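## Task

Put the glue stick upright on the desk, resting on either of its ends, then release it and move the robot away. It must not tip over or be left leaning, and it has to stay upright without the robot holding or propping it.

## Robot and tools

ROBOT. A wheeled base with a central column, a tilting head and two six-joint arms (left and right), each ending in a two-finger gripper. Folded, it is 0.73 m long, 0.62 m wide, 1.88 m tall, with its front 0.40 m ahead of the column. The base drives forward/back and turns in place; it cannot slide sideways. Loose objects may occasionally get nudged by an outside disturbance.

FRAMES. Base frame: origin on the floor under the column, between the drive wheels; x forward, y left, z up. left_hand and right_hand are reported in this frame as the point where the fingers meet (fingertips 8 mm further on); quat_wxyz maps (0,0,1) onto the finger direction, and the hand's y axis runs along the opening. Odometry frame = base frame at scene start; base_odometry counts wheel rotation only, so slip shows up as travel. Heading is positive to the left, -3.142 to 3.142.

execute_actions. Argument "actions": a list holding one action or nothing (empty list = just report state and images). An action may contain:
- "base": exactly one of {"translate_m": d}, a relative drive from the current spot in metres, forward positive, -3 to 3; or {"rotate_rad": d}, a relative turn in place in radians, left (counter-clockwise seen from above) positive, -3.2 to 3.2. Relative to where the last state report placed the base.
- "joints": absolute targets keyed by joint name (not offsets). head_tilt_rad -0.61 to 1.308 (0 level, positive tilts down). left_joint1_rad..left_joint6_rad and right_joint1_rad..right_joint6_rad in radians: joint1 -2.879 to 2.879, joint2 0 to 3.141, joint3 0 to 3.019, joint4 -1.692 to 1.57, joint5 -1.57 to 1.57 (sideways swing, positive to the robot's right), joint6 -2.094 to 2.094 (hand roll, positive clockwise seen from behind). left_gripper_m / right_gripper_m: fingertip gap in metres, 0 to 0.093.
- "speeds": optional caps for this action only, translate_m 0.05 to 0.8 m/s, rotate_rad 0.1 to 1 rad/s (maxima are defaults). Arms ignore it. A base command needing over 8.667 s is refused.
"cameras": list among cam_head_left, cam_head_right, cam_left_wrist, cam_right_wrist, nav_camera, all; null/omitted = all, [] = none. Unknown keys, names or out-of-range values reject the whole call and nothing moves. Omitted joints may still be driving toward earlier targets. Motions in one action start together. No action exceeds 15 s.

wait: {"seconds": 0 to 10}; nothing new is commanded, returns state and images. zoom_image: {"camera", "region": [x0,y0,x1,y1]} in pixels of that camera's latest full image, at most 504x504. finished_scene: {"scene": n}, irreversible; ends the current scene and reports success. Ending a reply without a tool call ends everything.

ARM GEOMETRY (approximate). With joint1 at -1.57 (left) or 1.57 (right) and joints 5, 6 at 0, the arm moves in a vertical plane 0.23 m beside the column, pointing forward. Let a = j2 - 0.35, b = 1.05 + j2 - j3, c = b - j4 (c = 1.57 means fingers straight down). Hand point is about 0.12 + 0.39 sin a + 0.38 cos b + 0.25 cos c ahead and 1.46 + 0.39 cos a - 0.38 sin b - 0.25 sin c up. Example: j2,j3,j4 = 0.93, 0.78, 0.14 gives 0.60 m ahead, 1.21 m up. Real hand usually sits up to 5 cm lower and nearer (about 12 cm under heavy or far loads); trust the reported hand position (1-3 cm error). Reach about 1 m from the shoulder, lowest about 0.47 m up; the floor is out of reach. Light objects (under 0.3 kg) are fine with fingers down, 0.65-1.6 m up, up to 0.6 m ahead.

GRIPPER. Fingers 7 cm long; outer width exceeds the reported gap by 1 cm at tips, 5 cm at base; housing 10 x 7 cm; wrist camera sticks out 11 cm on one side. To grasp, command a gap smaller than the object: "off_target" is then expected. A reading staying at least 0.002 m above target means something is held.

RESULT LINES. base_status/joint_status per motion: done, off_target (resting short, may still push), contact_stop (base only, a wheel stalled: back off 0.05 m before retrying or turning), time_out, not_followed or "joint command not followed" with a cause (a safety check blocked the arm for self/other-arm/body or room collision; move the involved joints at least 0.05 rad back, or move the other arm). on_its_own lists uncommanded behaviour; "held at" is a held target, not position. turned_by_wheels vs turned_by_imu differing by over ~4% and 0.05 rad means collision or slip. base_tilt in degrees (forward/right positive, ~1 degree fixed bias); a forward drop of 0.5 degrees during a move means leaning back: reverse 0.05 m. motor_effort lists only left_wheel and right_wheel in percent (bracket = peak). wheel_motors_off = 1 when overload shut the wheels off for 2 s after ~3 s of hard pushing. Motor temperatures are listed per arm joint; MOTOR HOT from 85 °C, and at 100 °C the arm drops (OVER-TEMPERATURE FAULT, statuses say limit_stop_at_motor_heat).

CAMERAS. Head cameras are 1.47-1.58 m up, looking ahead and down by about head_tilt_rad; straight ahead may be offset up to 0.3 rad from image centre. Wrist cameras sit 0.10 m behind the fingertips, angled 0.62 rad toward the hand's +x; closed fingertips appear at image centre, image right is the hand's -y, up mostly -x. With fingers down and arm forward, objects above centre are farther out or lower than the tips. nav_camera is at the base front, 0.23 m up, looking ahead.

CAUTIONS. Small target changes (under ~0.03 rad, 0.08 for joints 2-3) may not move a joint. For gentle contact step about 0.05 rad per call from your previous target. A blocked arm keeps pushing and heats up; relieve it by sending back its reported positions. A desk top 0.30-1.20 m high can slide over the base and strike the column. Never let the arms collide or press on each other. Avoid dropping or knocking over objects, slamming, and hard pushes; stand objects gently, open the gripper, lift clear, and back away before ending the scene.

Each tool is called after "Call:" as name(argument=value, ...) on one line, values as JSON.

## Session

I'll start by looking at the current state and the camera images.

Call:
execute_actions(actions=[])

Scene clock: 0.00 s.
Motor temperatures (°C, as the motors report them): left_arm=[31 29 27 29 28 28] | right_arm=[30 30 31 31 30 29]
base_odometry: x=+0.000 y=+0.000 heading=+0.000 (m, m, rad; odometry frame)
turned_by_wheels: +0.000 (rad since the last result)
turned_by_imu: +0.000 (rad since the last result)
base_tilt: forward=-0.2 right=+0.2 (deg)
base_status: not commanded
joint_positions: head_tilt_rad=+0.879 left_joint1_rad=-1.557 left_joint2_rad=+0.904 left_joint3_rad=+0.437 left_joint4_rad=-0.963 left_joint5_rad=+0.048 left_joint6_rad=+0.012 left_gripper_m=+0.095 right_joint1_rad=+1.601 right_joint2_rad=+0.860 right_joint3_rad=+0.368 right_joint4_rad=-0.910 right_joint5_rad=+0.030 right_joint6_rad=+0.081 right_gripper_m=+0.095
joint_status: not commanded
wheel_motors_off: 0
motor_effort: left_wheel=+2 right_wheel=+2 (%)
left_hand: x=+0.1559 y=+0.2191 z=+1.2499 quat_wxyz=(+0.437, +0.011, -0.899, +0.021) (m; base frame)
right_hand: x=+0.1361 y=-0.2244 z=+1.2526 quat_wxyz=(+0.424, -0.018, -0.905, +0.022) (m; base frame)
pictures: cam_head_left, cam_head_right, cam_left_wrist, cam_right_wrist, nav_camera
Images, in order (width x height): cam_head_left 896x504, cam_head_right 896x504, cam_left_wrist 616x616, cam_right_wrist 616x616, nav_camera 896x504.

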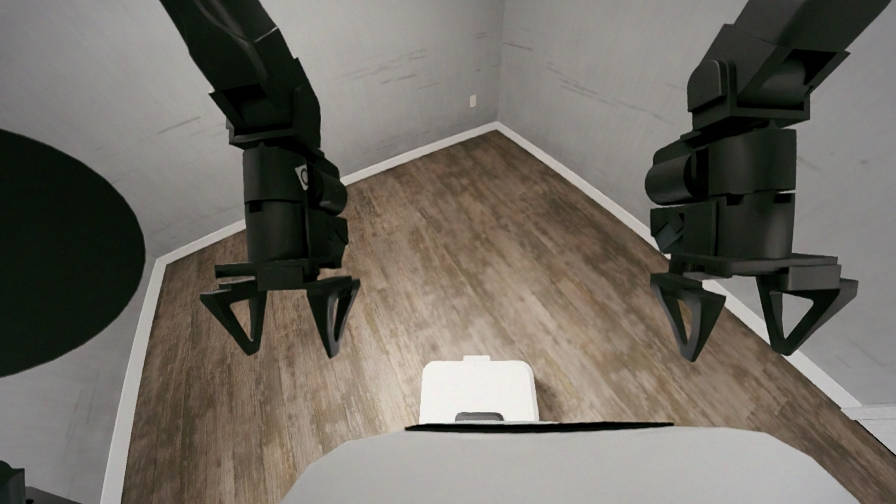

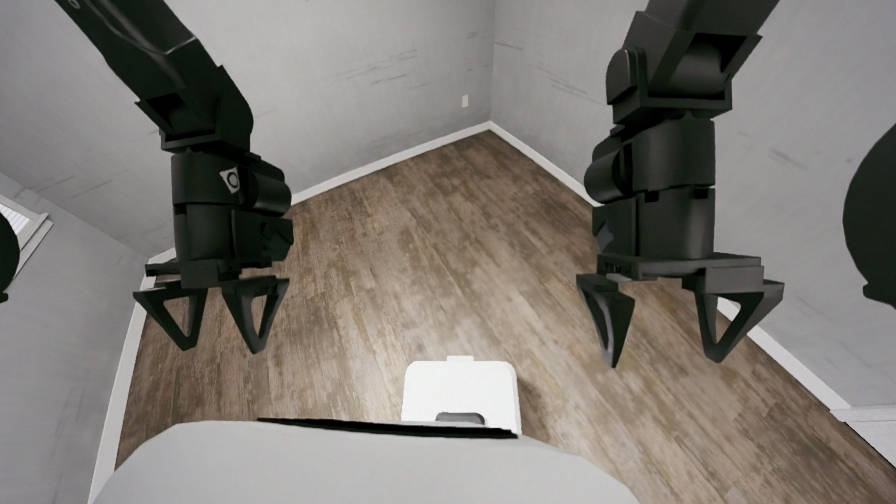

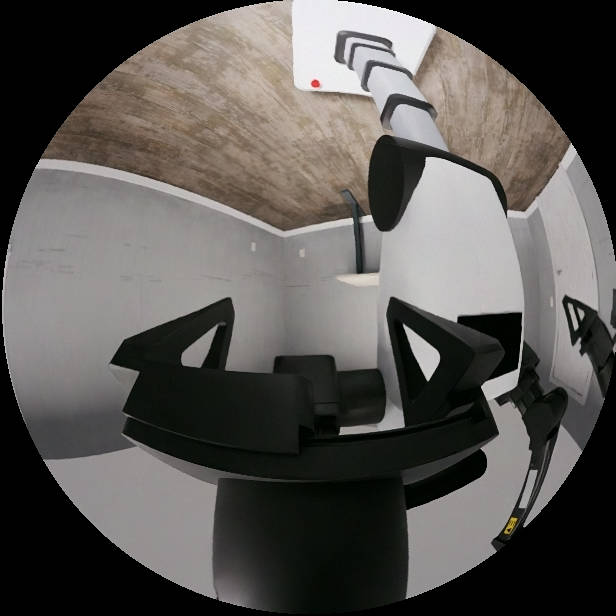

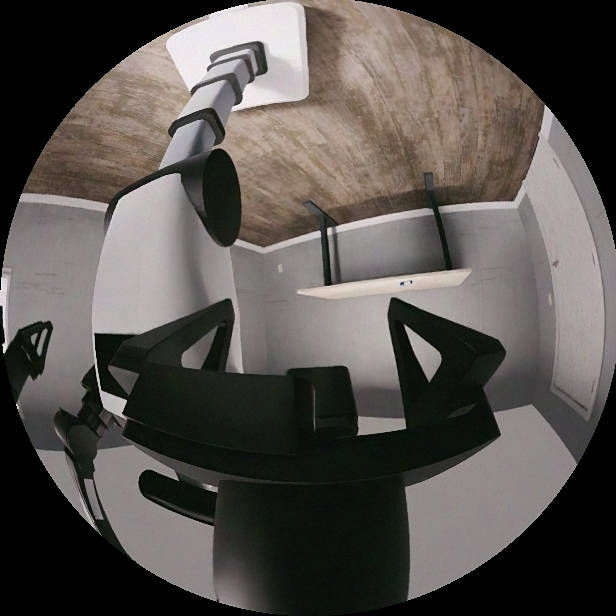

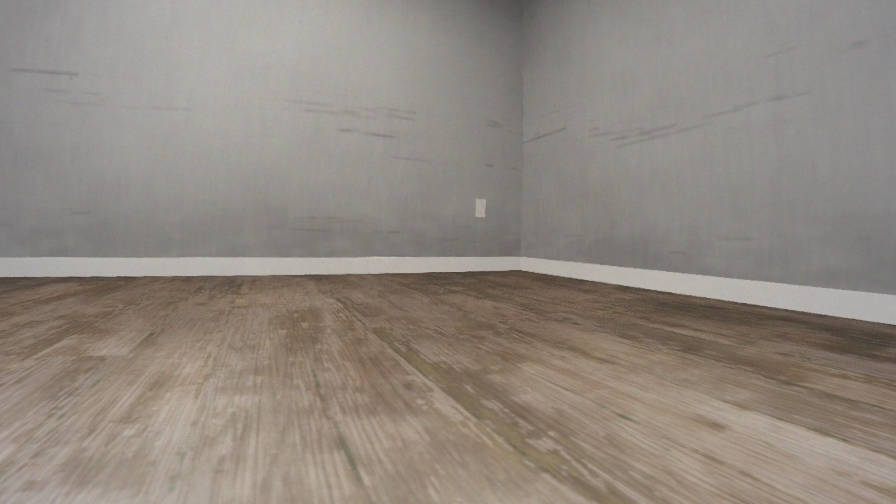

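Call:
zoom_image(camera="cam_right_wrist", region=[260, 150, 520, 340])

Region (260, 150, 520, 340) of cam_right_wrist's 616x616 image, scaled by 1.938, with more detail than that image has; it fills the top 368 rows of this view, and the rest is white.

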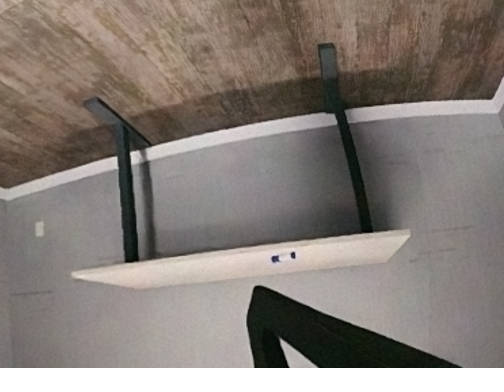

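Call:
execute_actions(actions=[{"base": {"rotate_rad": -2.6}, "joints": {"head_tilt_rad": 0.45}}], cameras=["cam_head_left", "cam_head_right", "nav_camera"])

Scene clock: 43.03 s.
Motor temperatures (°C, as the motors report them): left_arm=[31 30 27 29 28 28] | right_arm=[30 31 31 31 30 29]
base_odometry: x=+0.000 y=+0.000 heading=-2.599 (m, m, rad; odometry frame)
turned_by_wheels: -2.599 (rad since the last result)
turned_by_imu: -2.603 (rad since the last result)
base_tilt: forward=-0.3 right=+0.2 (deg)
base_status: done
joint_positions: head_tilt_rad=+0.469 left_joint1_rad=-1.557 left_joint2_rad=+0.904 left_joint3_rad=+0.437 left_joint4_rad=-0.963 left_joint5_rad=+0.048 left_joint6_rad=+0.012 left_gripper_m=+0.095 right_joint1_rad=+1.601 right_joint2_rad=+0.860 right_joint3_rad=+0.368 right_joint4_rad=-0.910 right_joint5_rad=+0.030 right_joint6_rad=+0.081 right_gripper_m=+0.095
joint_status: all done
wheel_motors_off: 0
motor_effort: left_wheel=+6(33) right_wheel=-5(47) (%)
left_hand: x=+0.1559 y=+0.2191 z=+1.2499 quat_wxyz=(+0.437, +0.011, -0.899, +0.021) (m; base frame)
right_hand: x=+0.1361 y=-0.2244 z=+1.2526 quat_wxyz=(+0.424, -0.018, -0.905, +0.022) (m; base frame)
pictures: cam_head_left, cam_head_right, nav_camera
Images, in order (width x height): cam_head_left 896x504, cam_head_right 896x504, nav_camera 896x504.

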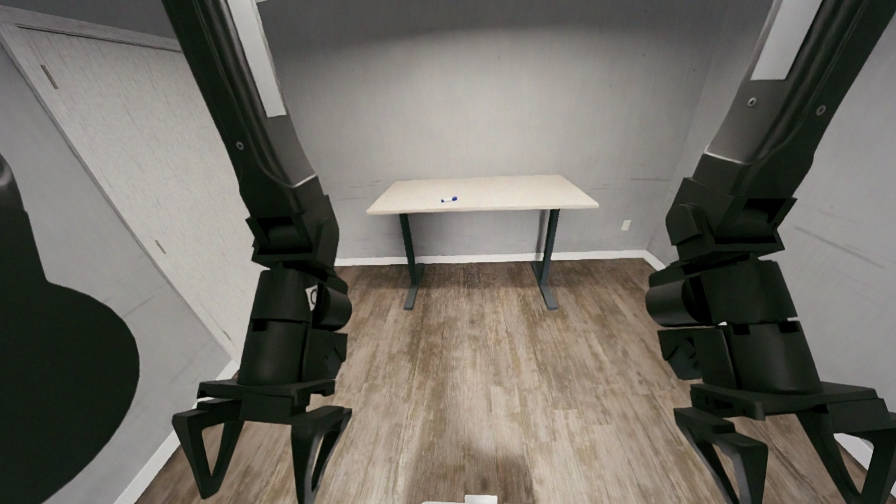

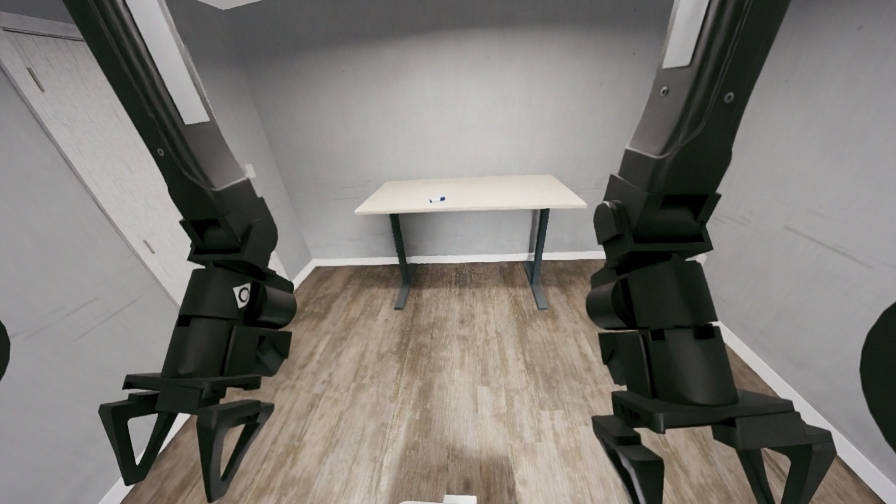

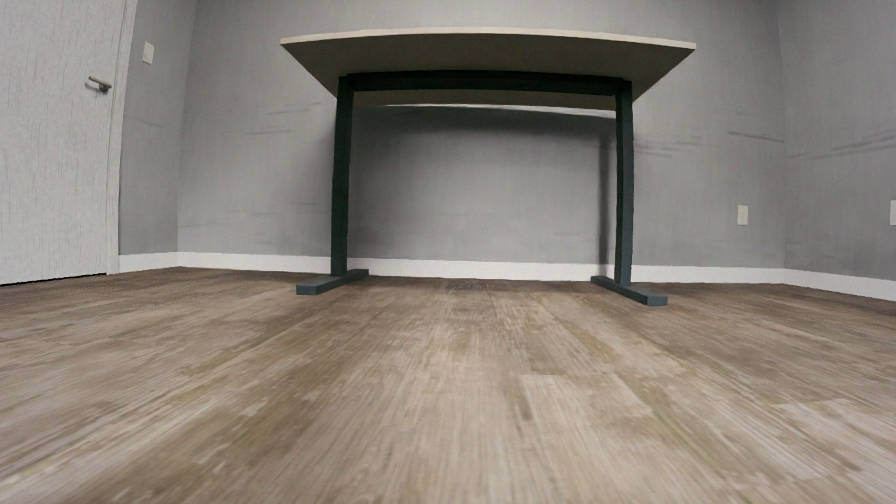

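Call:
zoom_image(camera="cam_head_left", region=[360, 160, 610, 320])

Call:
zoom_image(camera="nav_camera", region=[260, 10, 720, 320])

Region (360, 160, 610, 320) of cam_head_left's 896x504 image, scaled by 2.016, with more detail than that image has; it fills the top 323 rows of this view, and the rest is white.

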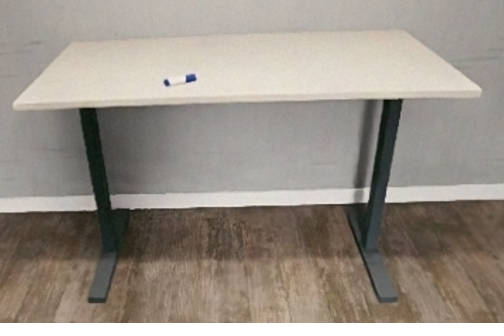

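Region (260, 10, 720, 320) of nav_camera's 896x504 image, scaled by 1.096, with more detail than that image has; it fills the top 340 rows of this view, and the rest is white.

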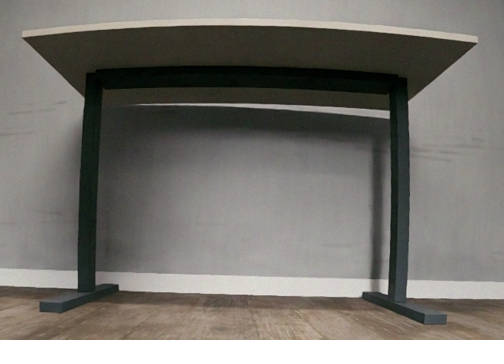

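Call:
execute_actions(actions=[{"base": {"rotate_rad": -0.08}}], cameras=[])

Call:
execute_actions(actions=[{"base": {"translate_m": 0.8}, "joints": {"head_tilt_rad": 0.6}}], cameras=["cam_head_left", "cam_head_right", "nav_camera"])

Scene clock: 164.27 s.
Motor temperatures (°C, as the motors report them): left_arm=[31 30 27 29 28 28] | right_arm=[30 31 31 31 30 29]
base_odometry: x=+0.000 y=+0.000 heading=-2.678 (m, m, rad; odometry frame)
turned_by_wheels: -0.079 (rad since the last result)
turned_by_imu: -0.078 (rad since the last result)
base_tilt: forward=-0.2 right=+0.2 (deg)
base_status: done
joint_positions: head_tilt_rad=+0.469 left_joint1_rad=-1.557 left_joint2_rad=+0.904 left_joint3_rad=+0.437 left_joint4_rad=-0.963 left_joint5_rad=+0.048 left_joint6_rad=+0.012 left_gripper_m=+0.095 right_joint1_rad=+1.601 right_joint2_rad=+0.860 right_joint3_rad=+0.368 right_joint4_rad=-0.910 right_joint5_rad=+0.030 right_joint6_rad=+0.081 right_gripper_m=+0.095
joint_status: not commanded
wheel_motors_off: 0
motor_effort: left_wheel=+4(24) right_wheel=-6(26) (%)
left_hand: x=+0.1559 y=+0.2191 z=+1.2499 quat_wxyz=(+0.437, +0.011, -0.899, +0.021) (m; base frame)
right_hand: x=+0.1361 y=-0.2244 z=+1.2526 quat_wxyz=(+0.424, -0.018, -0.905, +0.022) (m; base frame)
pictures: none
No camera images: the call's "cameras" was empty. Leave "cameras" out to get every camera's image.

Scene clock: 167.03 s.
Motor temperatures (°C, as the motors report them): left_arm=[31 30 27 29 28 28] | right_arm=[30 31 31 31 30 29]
base_odometry: x=-0.716 y=-0.358 heading=-2.678 (m, m, rad; odometry frame)
turned_by_wheels: +0.000 (rad since the last result)
turned_by_imu: +0.002 (rad since the last result)
base_tilt: forward=-0.3 right=+0.2 (deg)
base_status: done
joint_positions: head_tilt_rad=+0.604 left_joint1_rad=-1.557 left_joint2_rad=+0.904 left_joint3_rad=+0.439 left_joint4_rad=-0.963 left_joint5_rad=+0.048 left_joint6_rad=+0.012 left_gripper_m=+0.095 right_joint1_rad=+1.601 right_joint2_rad=+0.859 right_joint3_rad=+0.370 right_joint4_rad=-0.910 right_joint5_rad=+0.030 right_joint6_rad=+0.081 right_gripper_m=+0.095
joint_status: all done
wheel_motors_off: 0
motor_effort: left_wheel=+1(51) right_wheel=+0(60) (%)
left_hand: x=+0.1569 y=+0.2192 z=+1.2495 quat_wxyz=(+0.436, +0.011, -0.899, +0.021) (m; base frame)
right_hand: x=+0.1372 y=-0.2244 z=+1.2523 quat_wxyz=(+0.423, -0.018, -0.906, +0.022) (m; base frame)
pictures: cam_head_left, cam_head_right, nav_camera
Images, in order (width x height): cam_head_left 896x504, cam_head_right 896x504, nav_camera 896x504.

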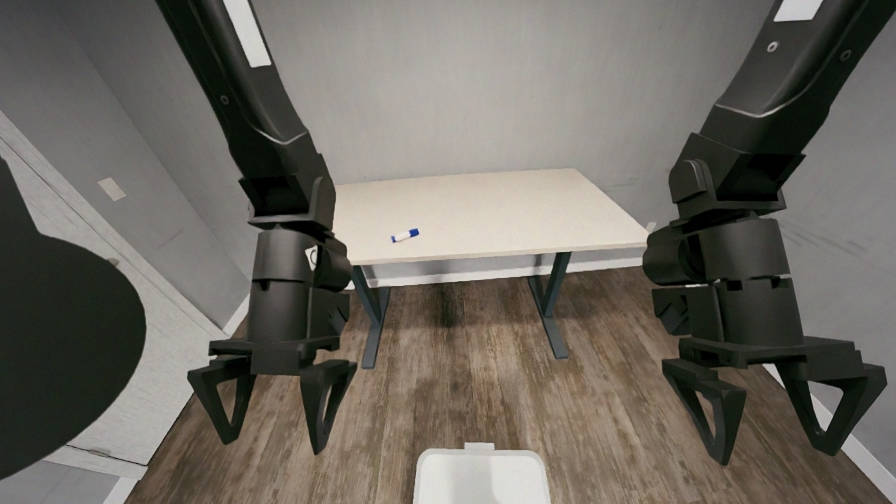

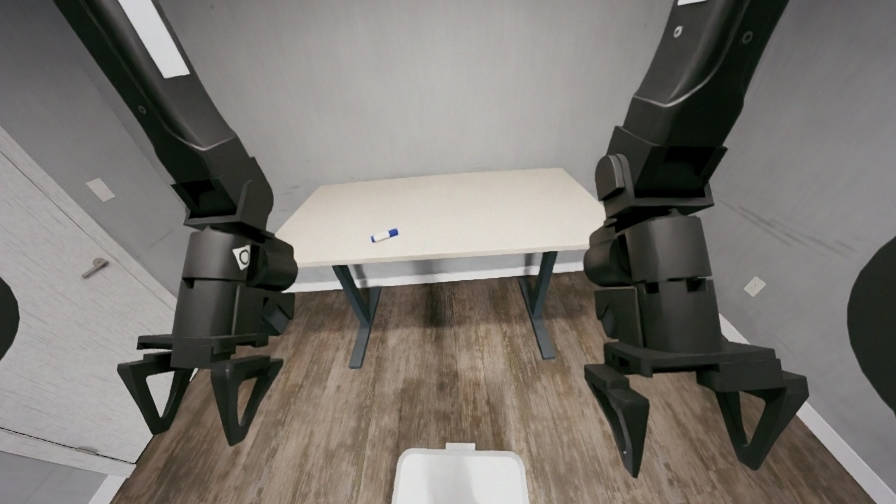

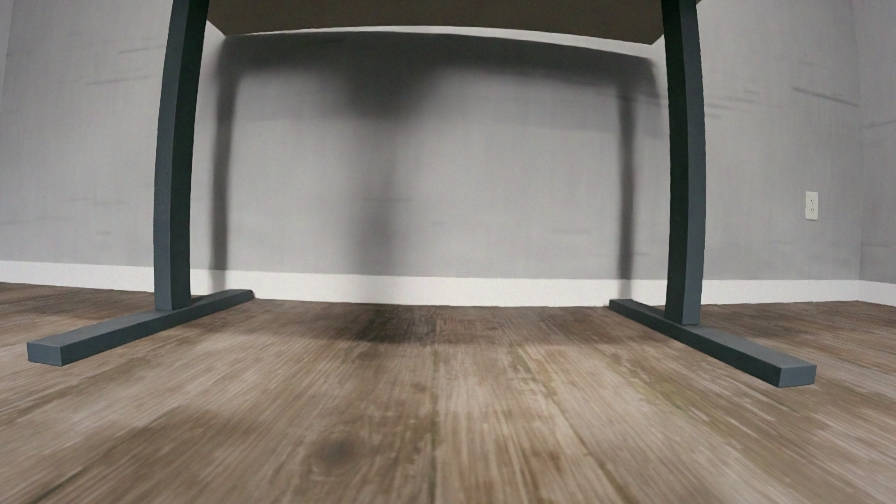

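Call:
zoom_image(camera="cam_head_left", region=[340, 190, 500, 290])

Call:
zoom_image(camera="cam_head_right", region=[270, 170, 620, 380])

Region (340, 190, 500, 290) of cam_head_left's 896x504 image, scaled by 3.150, with more detail than that image has; it fills the top 315 rows of this view, and the rest is white.

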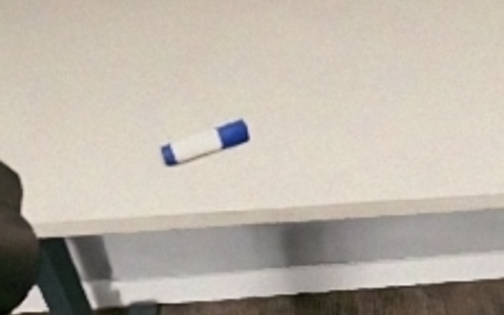

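Region (270, 170, 620, 380) of cam_head_right's 896x504 image, scaled by 1.440, with more detail than that image has; it fills the top 302 rows of this view, and the rest is white.

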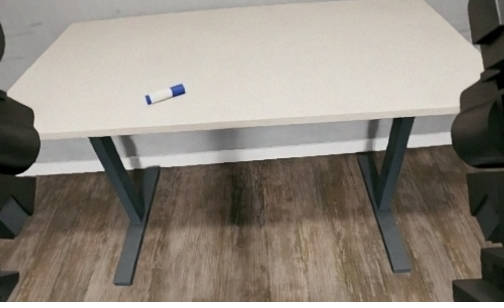

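Call:
execute_actions(actions=[{"base": {"rotate_rad": 0.09}, "joints": {"left_joint1_rad": -1.57, "left_joint2_rad": 1.2, "left_joint3_rad": 1.25, "left_joint4_rad": -0.58, "left_joint5_rad": 0.0, "left_joint6_rad": 1.26, "left_gripper_m": 0.093, "head_tilt_rad": 0.75}}], cameras=["cam_head_left", "cam_head_right", "cam_left_wrist"])

Scene clock: 288.60 s.
Motor temperatures (°C, as the motors report them): left_arm=[31 31 27 29 28 28] | right_arm=[30 31 31 31 30 29]
base_odometry: x=-0.716 y=-0.358 heading=-2.590 (m, m, rad; odometry frame)
turned_by_wheels: +0.088 (rad since the last result)
turned_by_imu: +0.089 (rad since the last result)
base_tilt: forward=-0.3 right=+0.2 (deg)
base_status: done
joint_positions: head_tilt_rad=+0.752 left_joint1_rad=-1.559 left_joint2_rad=+1.204 left_joint3_rad=+1.241 left_joint4_rad=-0.581 left_joint5_rad=+0.001 left_joint6_rad=+1.252 left_gripper_m=+0.093 right_joint1_rad=+1.601 right_joint2_rad=+0.859 right_joint3_rad=+0.370 right_joint4_rad=-0.910 right_joint5_rad=+0.030 right_joint6_rad=+0.081 right_gripper_m=+0.095
joint_status: all done
wheel_motors_off: 0
motor_effort: left_wheel=+0(37) right_wheel=+2(40) (%)
left_hand: x=+0.6133 y=+0.2309 z=+1.1387 quat_wxyz=(+0.011, -0.583, -0.812, +0.002) (m; base frame)
right_hand: x=+0.1372 y=-0.2244 z=+1.2523 quat_wxyz=(+0.423, -0.018, -0.906, +0.022) (m; base frame)
pictures: cam_head_left, cam_head_right, cam_left_wrist
Images, in order (width x height): cam_head_left 896x504, cam_head_right 896x504, cam_left_wrist 616x616.

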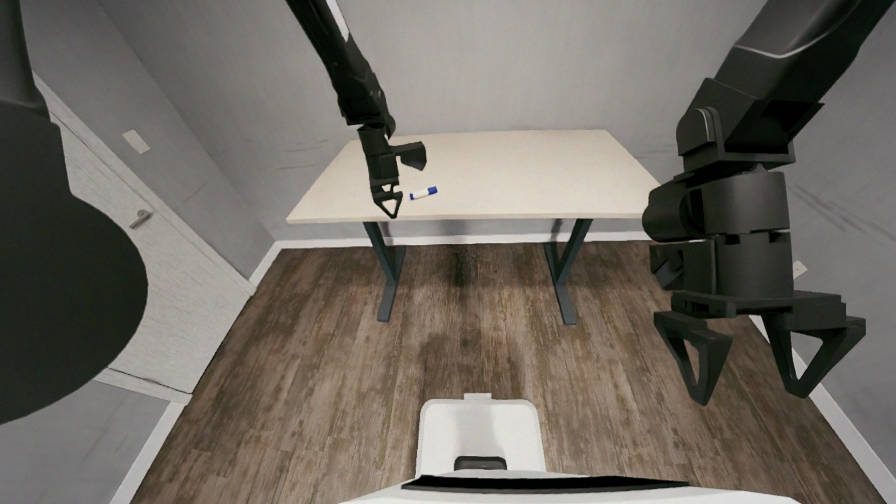

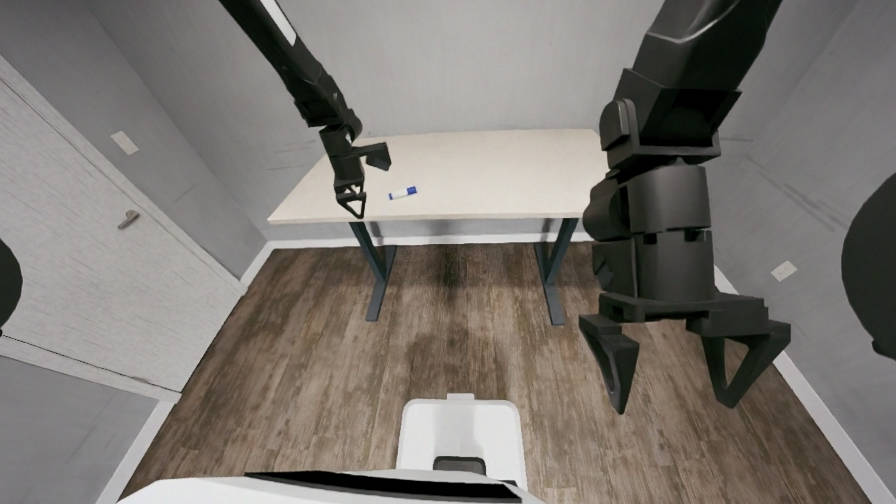

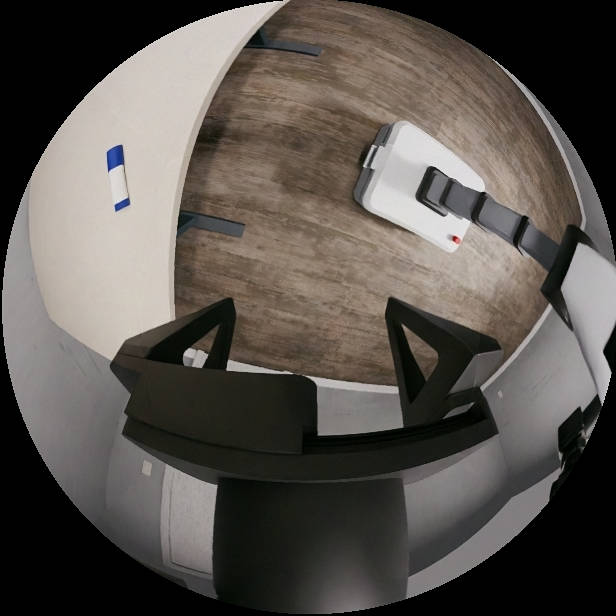

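Call:
zoom_image(camera="cam_head_left", region=[330, 110, 490, 240])

Call:
zoom_image(camera="cam_left_wrist", region=[40, 100, 260, 320])

Region (330, 110, 490, 240) of cam_head_left's 896x504 image, scaled by 3.150, with more detail than that image has; it fills the top 410 rows of this view, and the rest is white.

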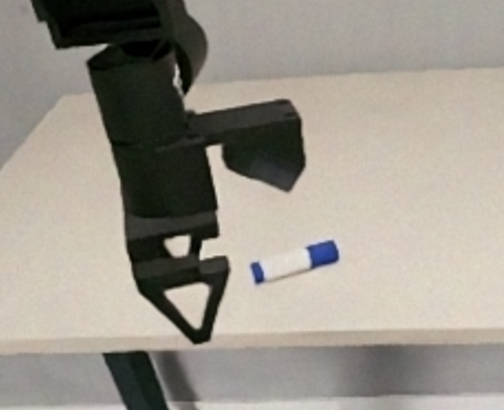

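Region (40, 100, 260, 320) of cam_left_wrist's 616x616 image, scaled by 2.291, with more detail than that image has.

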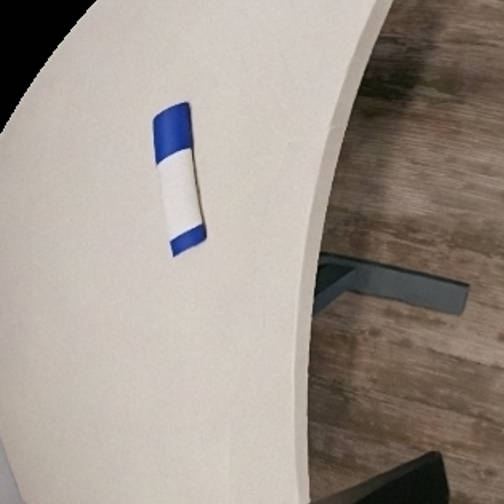

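Call:
execute_actions(actions=[{"base": {"rotate_rad": -0.045}, "joints": {"left_joint6_rad": 1.11}}], cameras=[])

Call:
execute_actions(actions=[{"base": {"translate_m": 0.35}, "joints": {"head_tilt_rad": 0.95}, "speeds": {"translate_m": 0.4}}], cameras=["cam_head_left", "cam_head_right", "cam_left_wrist"])

Scene clock: 355.23 s.
Motor temperatures (°C, as the motors report them): left_arm=[31 34 29 29 28 28] | right_arm=[30 32 31 31 30 29]
base_odometry: x=-0.716 y=-0.358 heading=-2.632 (m, m, rad; odometry frame)
turned_by_wheels: -0.043 (rad since the last result)
turned_by_imu: -0.042 (rad since the last result)
base_tilt: forward=-0.3 right=+0.2 (deg)
base_status: done
joint_positions: head_tilt_rad=+0.752 left_joint1_rad=-1.561 left_joint2_rad=+1.204 left_joint3_rad=+1.241 left_joint4_rad=-0.581 left_joint5_rad=+0.001 left_joint6_rad=+1.118 left_gripper_m=+0.093 right_joint1_rad=+1.601 right_joint2_rad=+0.859 right_joint3_rad=+0.370 right_joint4_rad=-0.910 right_joint5_rad=+0.030 right_joint6_rad=+0.081 right_gripper_m=+0.095
joint_status: all done
wheel_motors_off: 0
motor_effort: left_wheel=+1(39) right_wheel=-1(26) (%)
left_hand: x=+0.6133 y=+0.2298 z=+1.1387 quat_wxyz=(+0.010, -0.528, -0.849, +0.002) (m; base frame)
right_hand: x=+0.1372 y=-0.2244 z=+1.2523 quat_wxyz=(+0.423, -0.018, -0.906, +0.022) (m; base frame)
pictures: none
No camera images: the call's "cameras" was empty. Leave "cameras" out to get every camera's image.

Scene clock: 357.50 s.
Motor temperatures (°C, as the motors report them): left_arm=[31 34 29 29 28 28] | right_arm=[30 32 31 31 30 29]
base_odometry: x=-1.021 y=-0.529 heading=-2.631 (m, m, rad; odometry frame)
turned_by_wheels: +0.002 (rad since the last result)
turned_by_imu: +0.003 (rad since the last result)
base_tilt: forward=-0.2 right=+0.1 (deg)
base_status: done
joint_positions: head_tilt_rad=+0.951 left_joint1_rad=-1.561 left_joint2_rad=+1.204 left_joint3_rad=+1.241 left_joint4_rad=-0.581 left_joint5_rad=+0.001 left_joint6_rad=+1.118 left_gripper_m=+0.093 right_joint1_rad=+1.601 right_joint2_rad=+0.859 right_joint3_rad=+0.368 right_joint4_rad=-0.910 right_joint5_rad=+0.030 right_joint6_rad=+0.081 right_gripper_m=+0.095
joint_status: all done
wheel_motors_off: 0
motor_effort: left_wheel=+2(61) right_wheel=-2(47) (%)
left_hand: x=+0.6133 y=+0.2298 z=+1.1387 quat_wxyz=(+0.010, -0.528, -0.849, +0.002) (m; base frame)
right_hand: x=+0.1361 y=-0.2244 z=+1.2527 quat_wxyz=(+0.424, -0.018, -0.905, +0.022) (m; base frame)
pictures: cam_head_left, cam_head_right, cam_left_wrist
Images, in order (width x height): cam_head_left 896x504, cam_head_right 896x504, cam_left_wrist 616x616.

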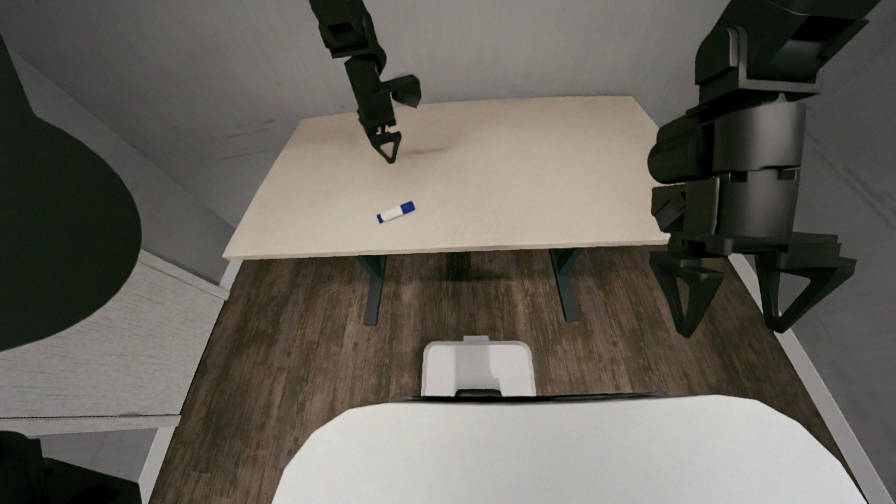

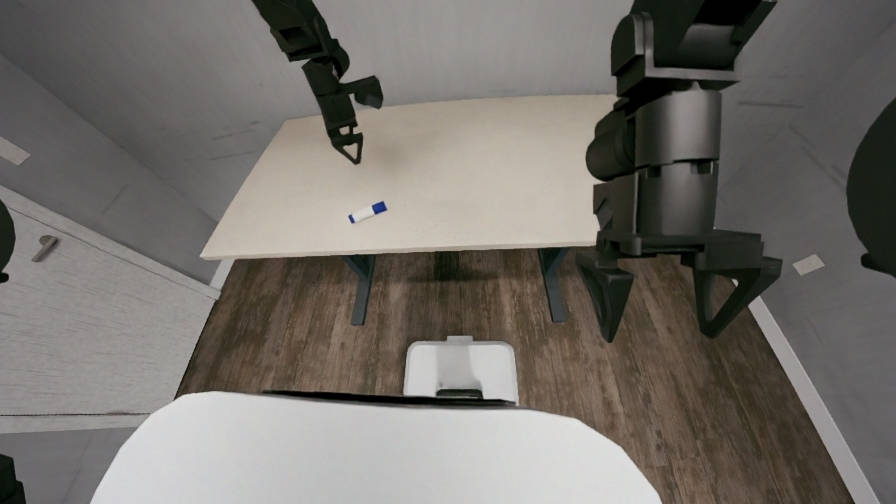

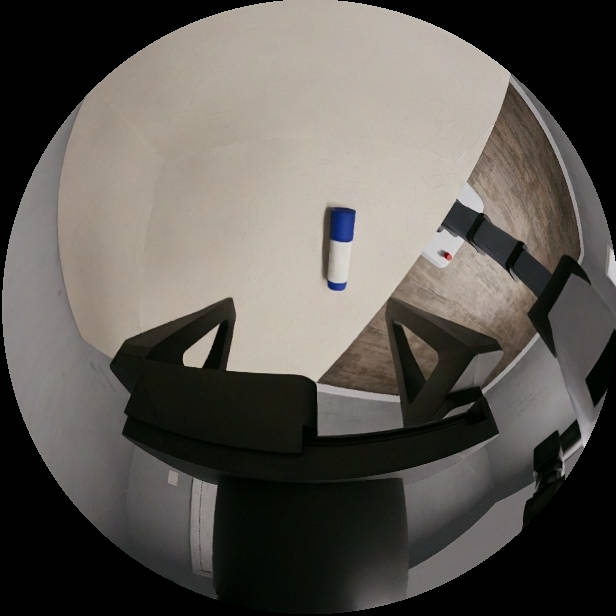

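Call:
zoom_image(camera="cam_left_wrist", region=[230, 170, 410, 350])

Region (230, 170, 410, 350) of cam_left_wrist's 616x616 image, scaled by 2.800, with more detail than that image has.

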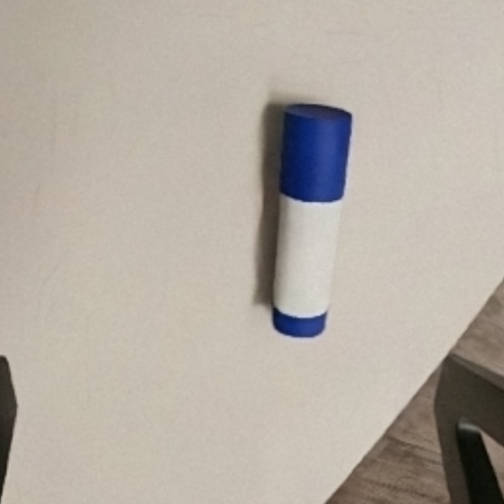

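Call:
execute_actions(actions=[{"joints": {"left_joint2_rad": 1.40, "left_joint4_rad": -0.385}}], cameras=["cam_head_left", "cam_left_wrist"])

Scene clock: 419.47 s.
Motor temperatures (°C, as the motors report them): left_arm=[31 35 29 29 28 28] | right_arm=[30 32 31 31 30 29]
base_odometry: x=-1.021 y=-0.529 heading=-2.631 (m, m, rad; odometry frame)
turned_by_wheels: +0.000 (rad since the last result)
turned_by_imu: +0.001 (rad since the last result)
base_tilt: forward=-0.3 right=+0.2 (deg)
base_status: not commanded
joint_positions: head_tilt_rad=+0.951 left_joint1_rad=-1.561 left_joint2_rad=+1.420 left_joint3_rad=+1.240 left_joint4_rad=-0.394 left_joint5_rad=+0.001 left_joint6_rad=+1.118 left_gripper_m=+0.093 right_joint1_rad=+1.601 right_joint2_rad=+0.859 right_joint3_rad=+0.368 right_joint4_rad=-0.910 right_joint5_rad=+0.030 right_joint6_rad=+0.081 right_gripper_m=+0.095
joint_status: all done
wheel_motors_off: 0
motor_effort: left_wheel=+1(2) right_wheel=-2(2) (%)
left_hand: x=+0.5785 y=+0.2306 z=+1.0344 quat_wxyz=(+0.023, -0.528, -0.849, +0.010) (m; base frame)
right_hand: x=+0.1361 y=-0.2244 z=+1.2527 quat_wxyz=(+0.424, -0.018, -0.905, +0.022) (m; base frame)
pictures: cam_head_left, cam_left_wrist
Images, in order (width x height): cam_head_left 896x504, cam_left_wrist 616x616.

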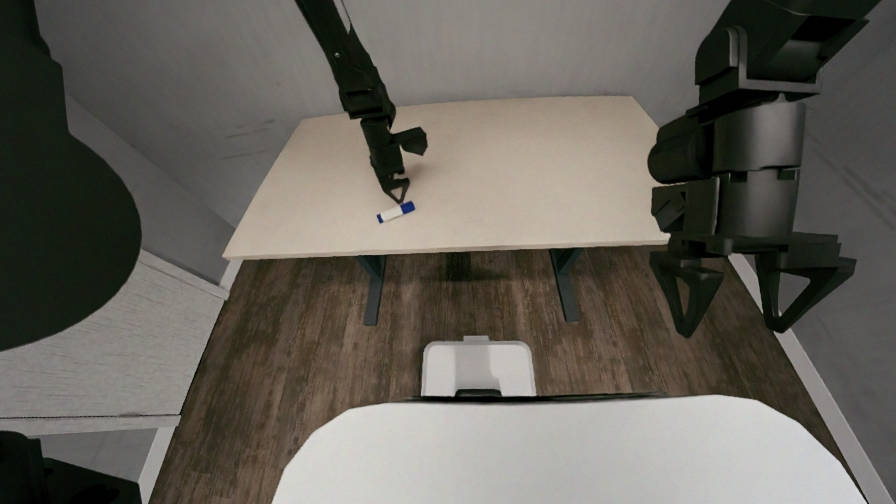

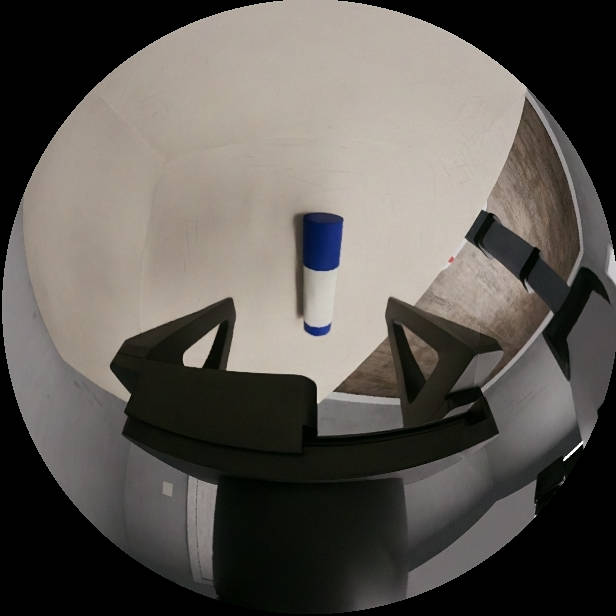

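Call:
zoom_image(camera="cam_left_wrist", region=[220, 190, 400, 370])

Call:
zoom_image(camera="cam_head_left", region=[330, 110, 480, 260])

Region (220, 190, 400, 370) of cam_left_wrist's 616x616 image, scaled by 2.800, with more detail than that image has.

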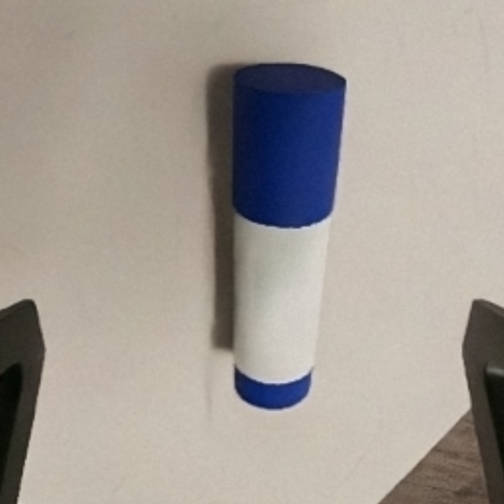

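Region (330, 110, 480, 260) of cam_head_left's 896x504 image, scaled by 3.360, with more detail than that image has.

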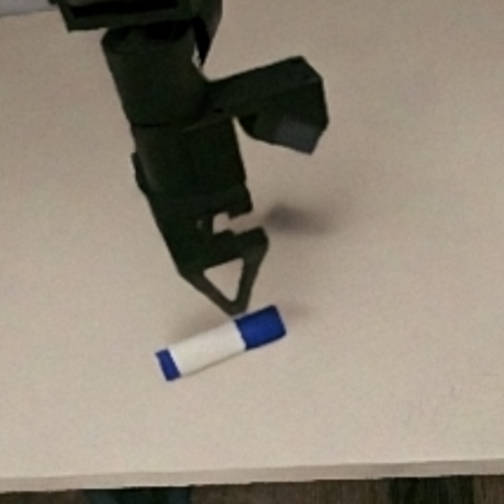

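Call:
execute_actions(actions=[{"base": {"translate_m": 0.01}, "joints": {"left_joint2_rad": 1.49, "left_joint4_rad": -0.25}, "speeds": {"translate_m": 0.1}}], cameras=["cam_head_left", "cam_left_wrist"])

Scene clock: 482.27 s.
Motor temperatures (°C, as the motors report them): left_arm=[31 36 29 29 28 28] | right_arm=[30 32 31 31 30 29]
base_odometry: x=-1.030 y=-0.534 heading=-2.630 (m, m, rad; odometry frame)
turned_by_wheels: +0.000 (rad since the last result)
turned_by_imu: +0.001 (rad since the last result)
base_tilt: forward=-0.3 right=+0.3 (deg)
base_status: done
joint_positions: head_tilt_rad=+0.951 left_joint1_rad=-1.561 left_joint2_rad=+1.476 left_joint3_rad=+1.247 left_joint4_rad=-0.259 left_joint5_rad=+0.001 left_joint6_rad=+1.118 left_gripper_m=+0.093 right_joint1_rad=+1.601 right_joint2_rad=+0.858 right_joint3_rad=+0.370 right_joint4_rad=-0.910 right_joint5_rad=+0.030 right_joint6_rad=+0.081 right_gripper_m=+0.095
joint_status: all done
wheel_motors_off: 0
motor_effort: left_wheel=-1(28) right_wheel=+0(36) (%)
left_hand: x=+0.5916 y=+0.2308 z=+1.0092 quat_wxyz=(-0.013, -0.528, -0.849, -0.013) (m; base frame)
right_hand: x=+0.1372 y=-0.2244 z=+1.2524 quat_wxyz=(+0.423, -0.018, -0.906, +0.022) (m; base frame)
pictures: cam_head_left, cam_left_wrist
Images, in order (width x height): cam_head_left 896x504, cam_left_wrist 616x616.

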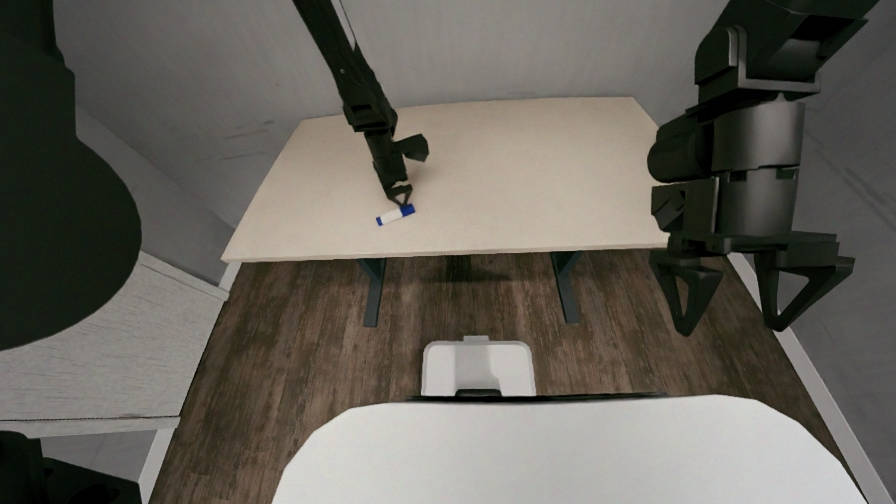

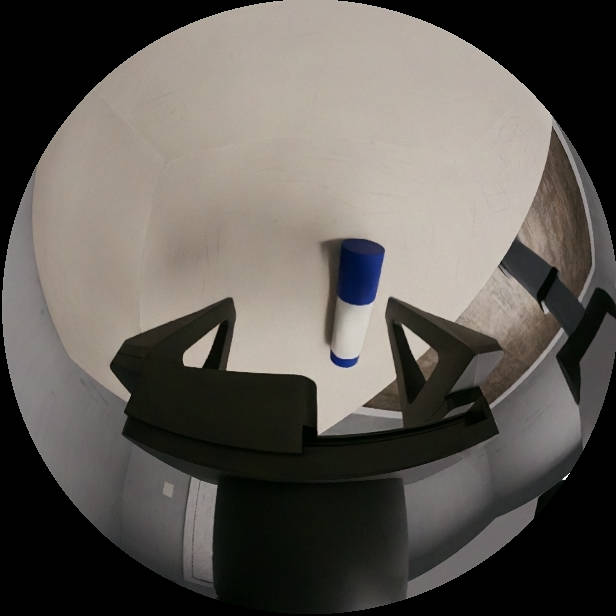

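Call:
zoom_image(camera="cam_left_wrist", region=[220, 210, 420, 410])

Region (220, 210, 420, 410) of cam_left_wrist's 616x616 image, scaled by 2.520, with more detail than that image has.

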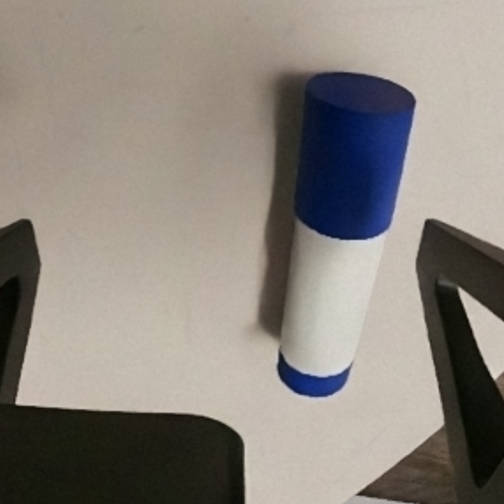

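Call:
execute_actions(actions=[{"base": {"translate_m": -0.012}, "joints": {"left_joint2_rad": 1.54, "left_joint4_rad": -0.215}, "speeds": {"translate_m": 0.1}}], cameras=["cam_head_left", "cam_left_wrist"])

Scene clock: 539.77 s.
Motor temperatures (°C, as the motors report them): left_arm=[31 36 28 29 28 28] | right_arm=[30 32 31 31 30 29]
base_odometry: x=-1.020 y=-0.528 heading=-2.630 (m, m, rad; odometry frame)
turned_by_wheels: +0.000 (rad since the last result)
turned_by_imu: +0.001 (rad since the last result)
base_tilt: forward=-0.2 right=+0.1 (deg)
base_status: done
joint_positions: head_tilt_rad=+0.952 left_joint1_rad=-1.561 left_joint2_rad=+1.530 left_joint3_rad=+1.248 left_joint4_rad=-0.221 left_joint5_rad=+0.001 left_joint6_rad=+1.118 left_gripper_m=+0.093 right_joint1_rad=+1.601 right_joint2_rad=+0.858 right_joint3_rad=+0.366 right_joint4_rad=-0.910 right_joint5_rad=+0.030 right_joint6_rad=+0.081 right_gripper_m=+0.095
joint_status: all done
wheel_motors_off: 0
motor_effort: left_wheel=-1(26) right_wheel=+0(37) (%)
left_hand: x=+0.5764 y=+0.2310 z=+0.9847 quat_wxyz=(-0.006, -0.528, -0.849, -0.009) (m; base frame)
right_hand: x=+0.1354 y=-0.2244 z=+1.2530 quat_wxyz=(+0.424, -0.018, -0.905, +0.022) (m; base frame)
pictures: cam_head_left, cam_left_wrist
Images, in order (width x height): cam_head_left 896x504, cam_left_wrist 616x616.

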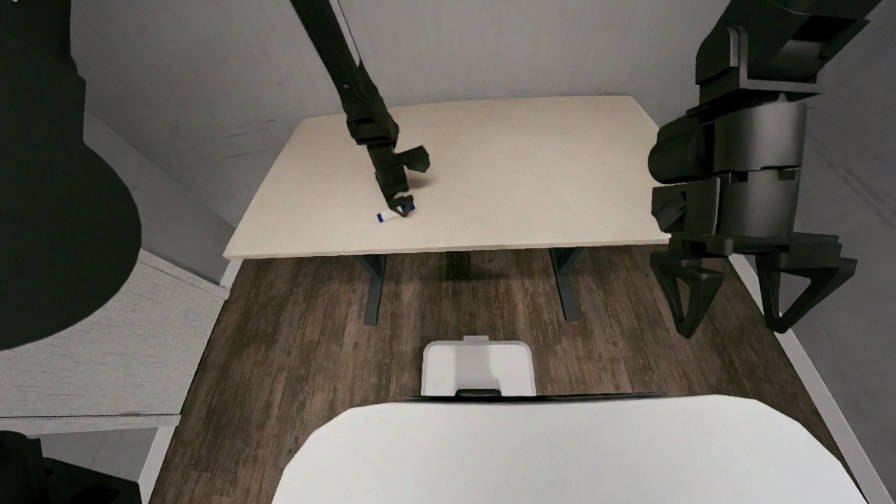

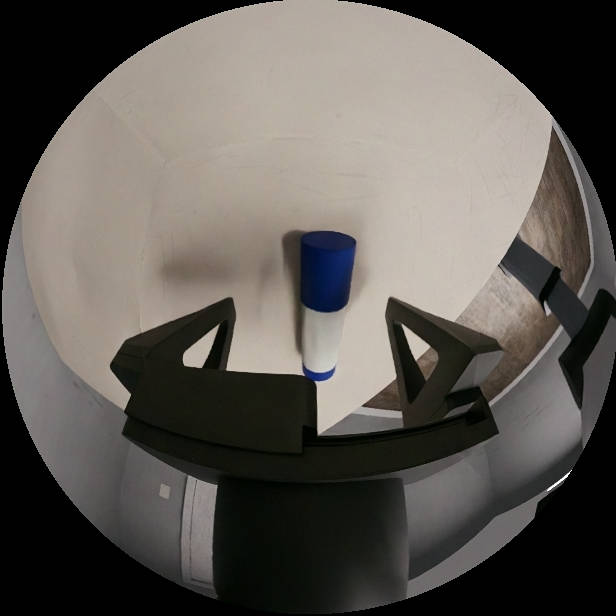

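Call:
zoom_image(camera="cam_left_wrist", region=[210, 210, 410, 410])

Region (210, 210, 410, 410) of cam_left_wrist's 616x616 image, scaled by 2.520, with more detail than that image has.

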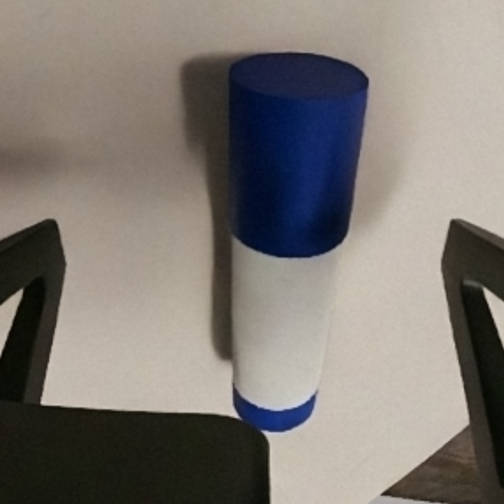

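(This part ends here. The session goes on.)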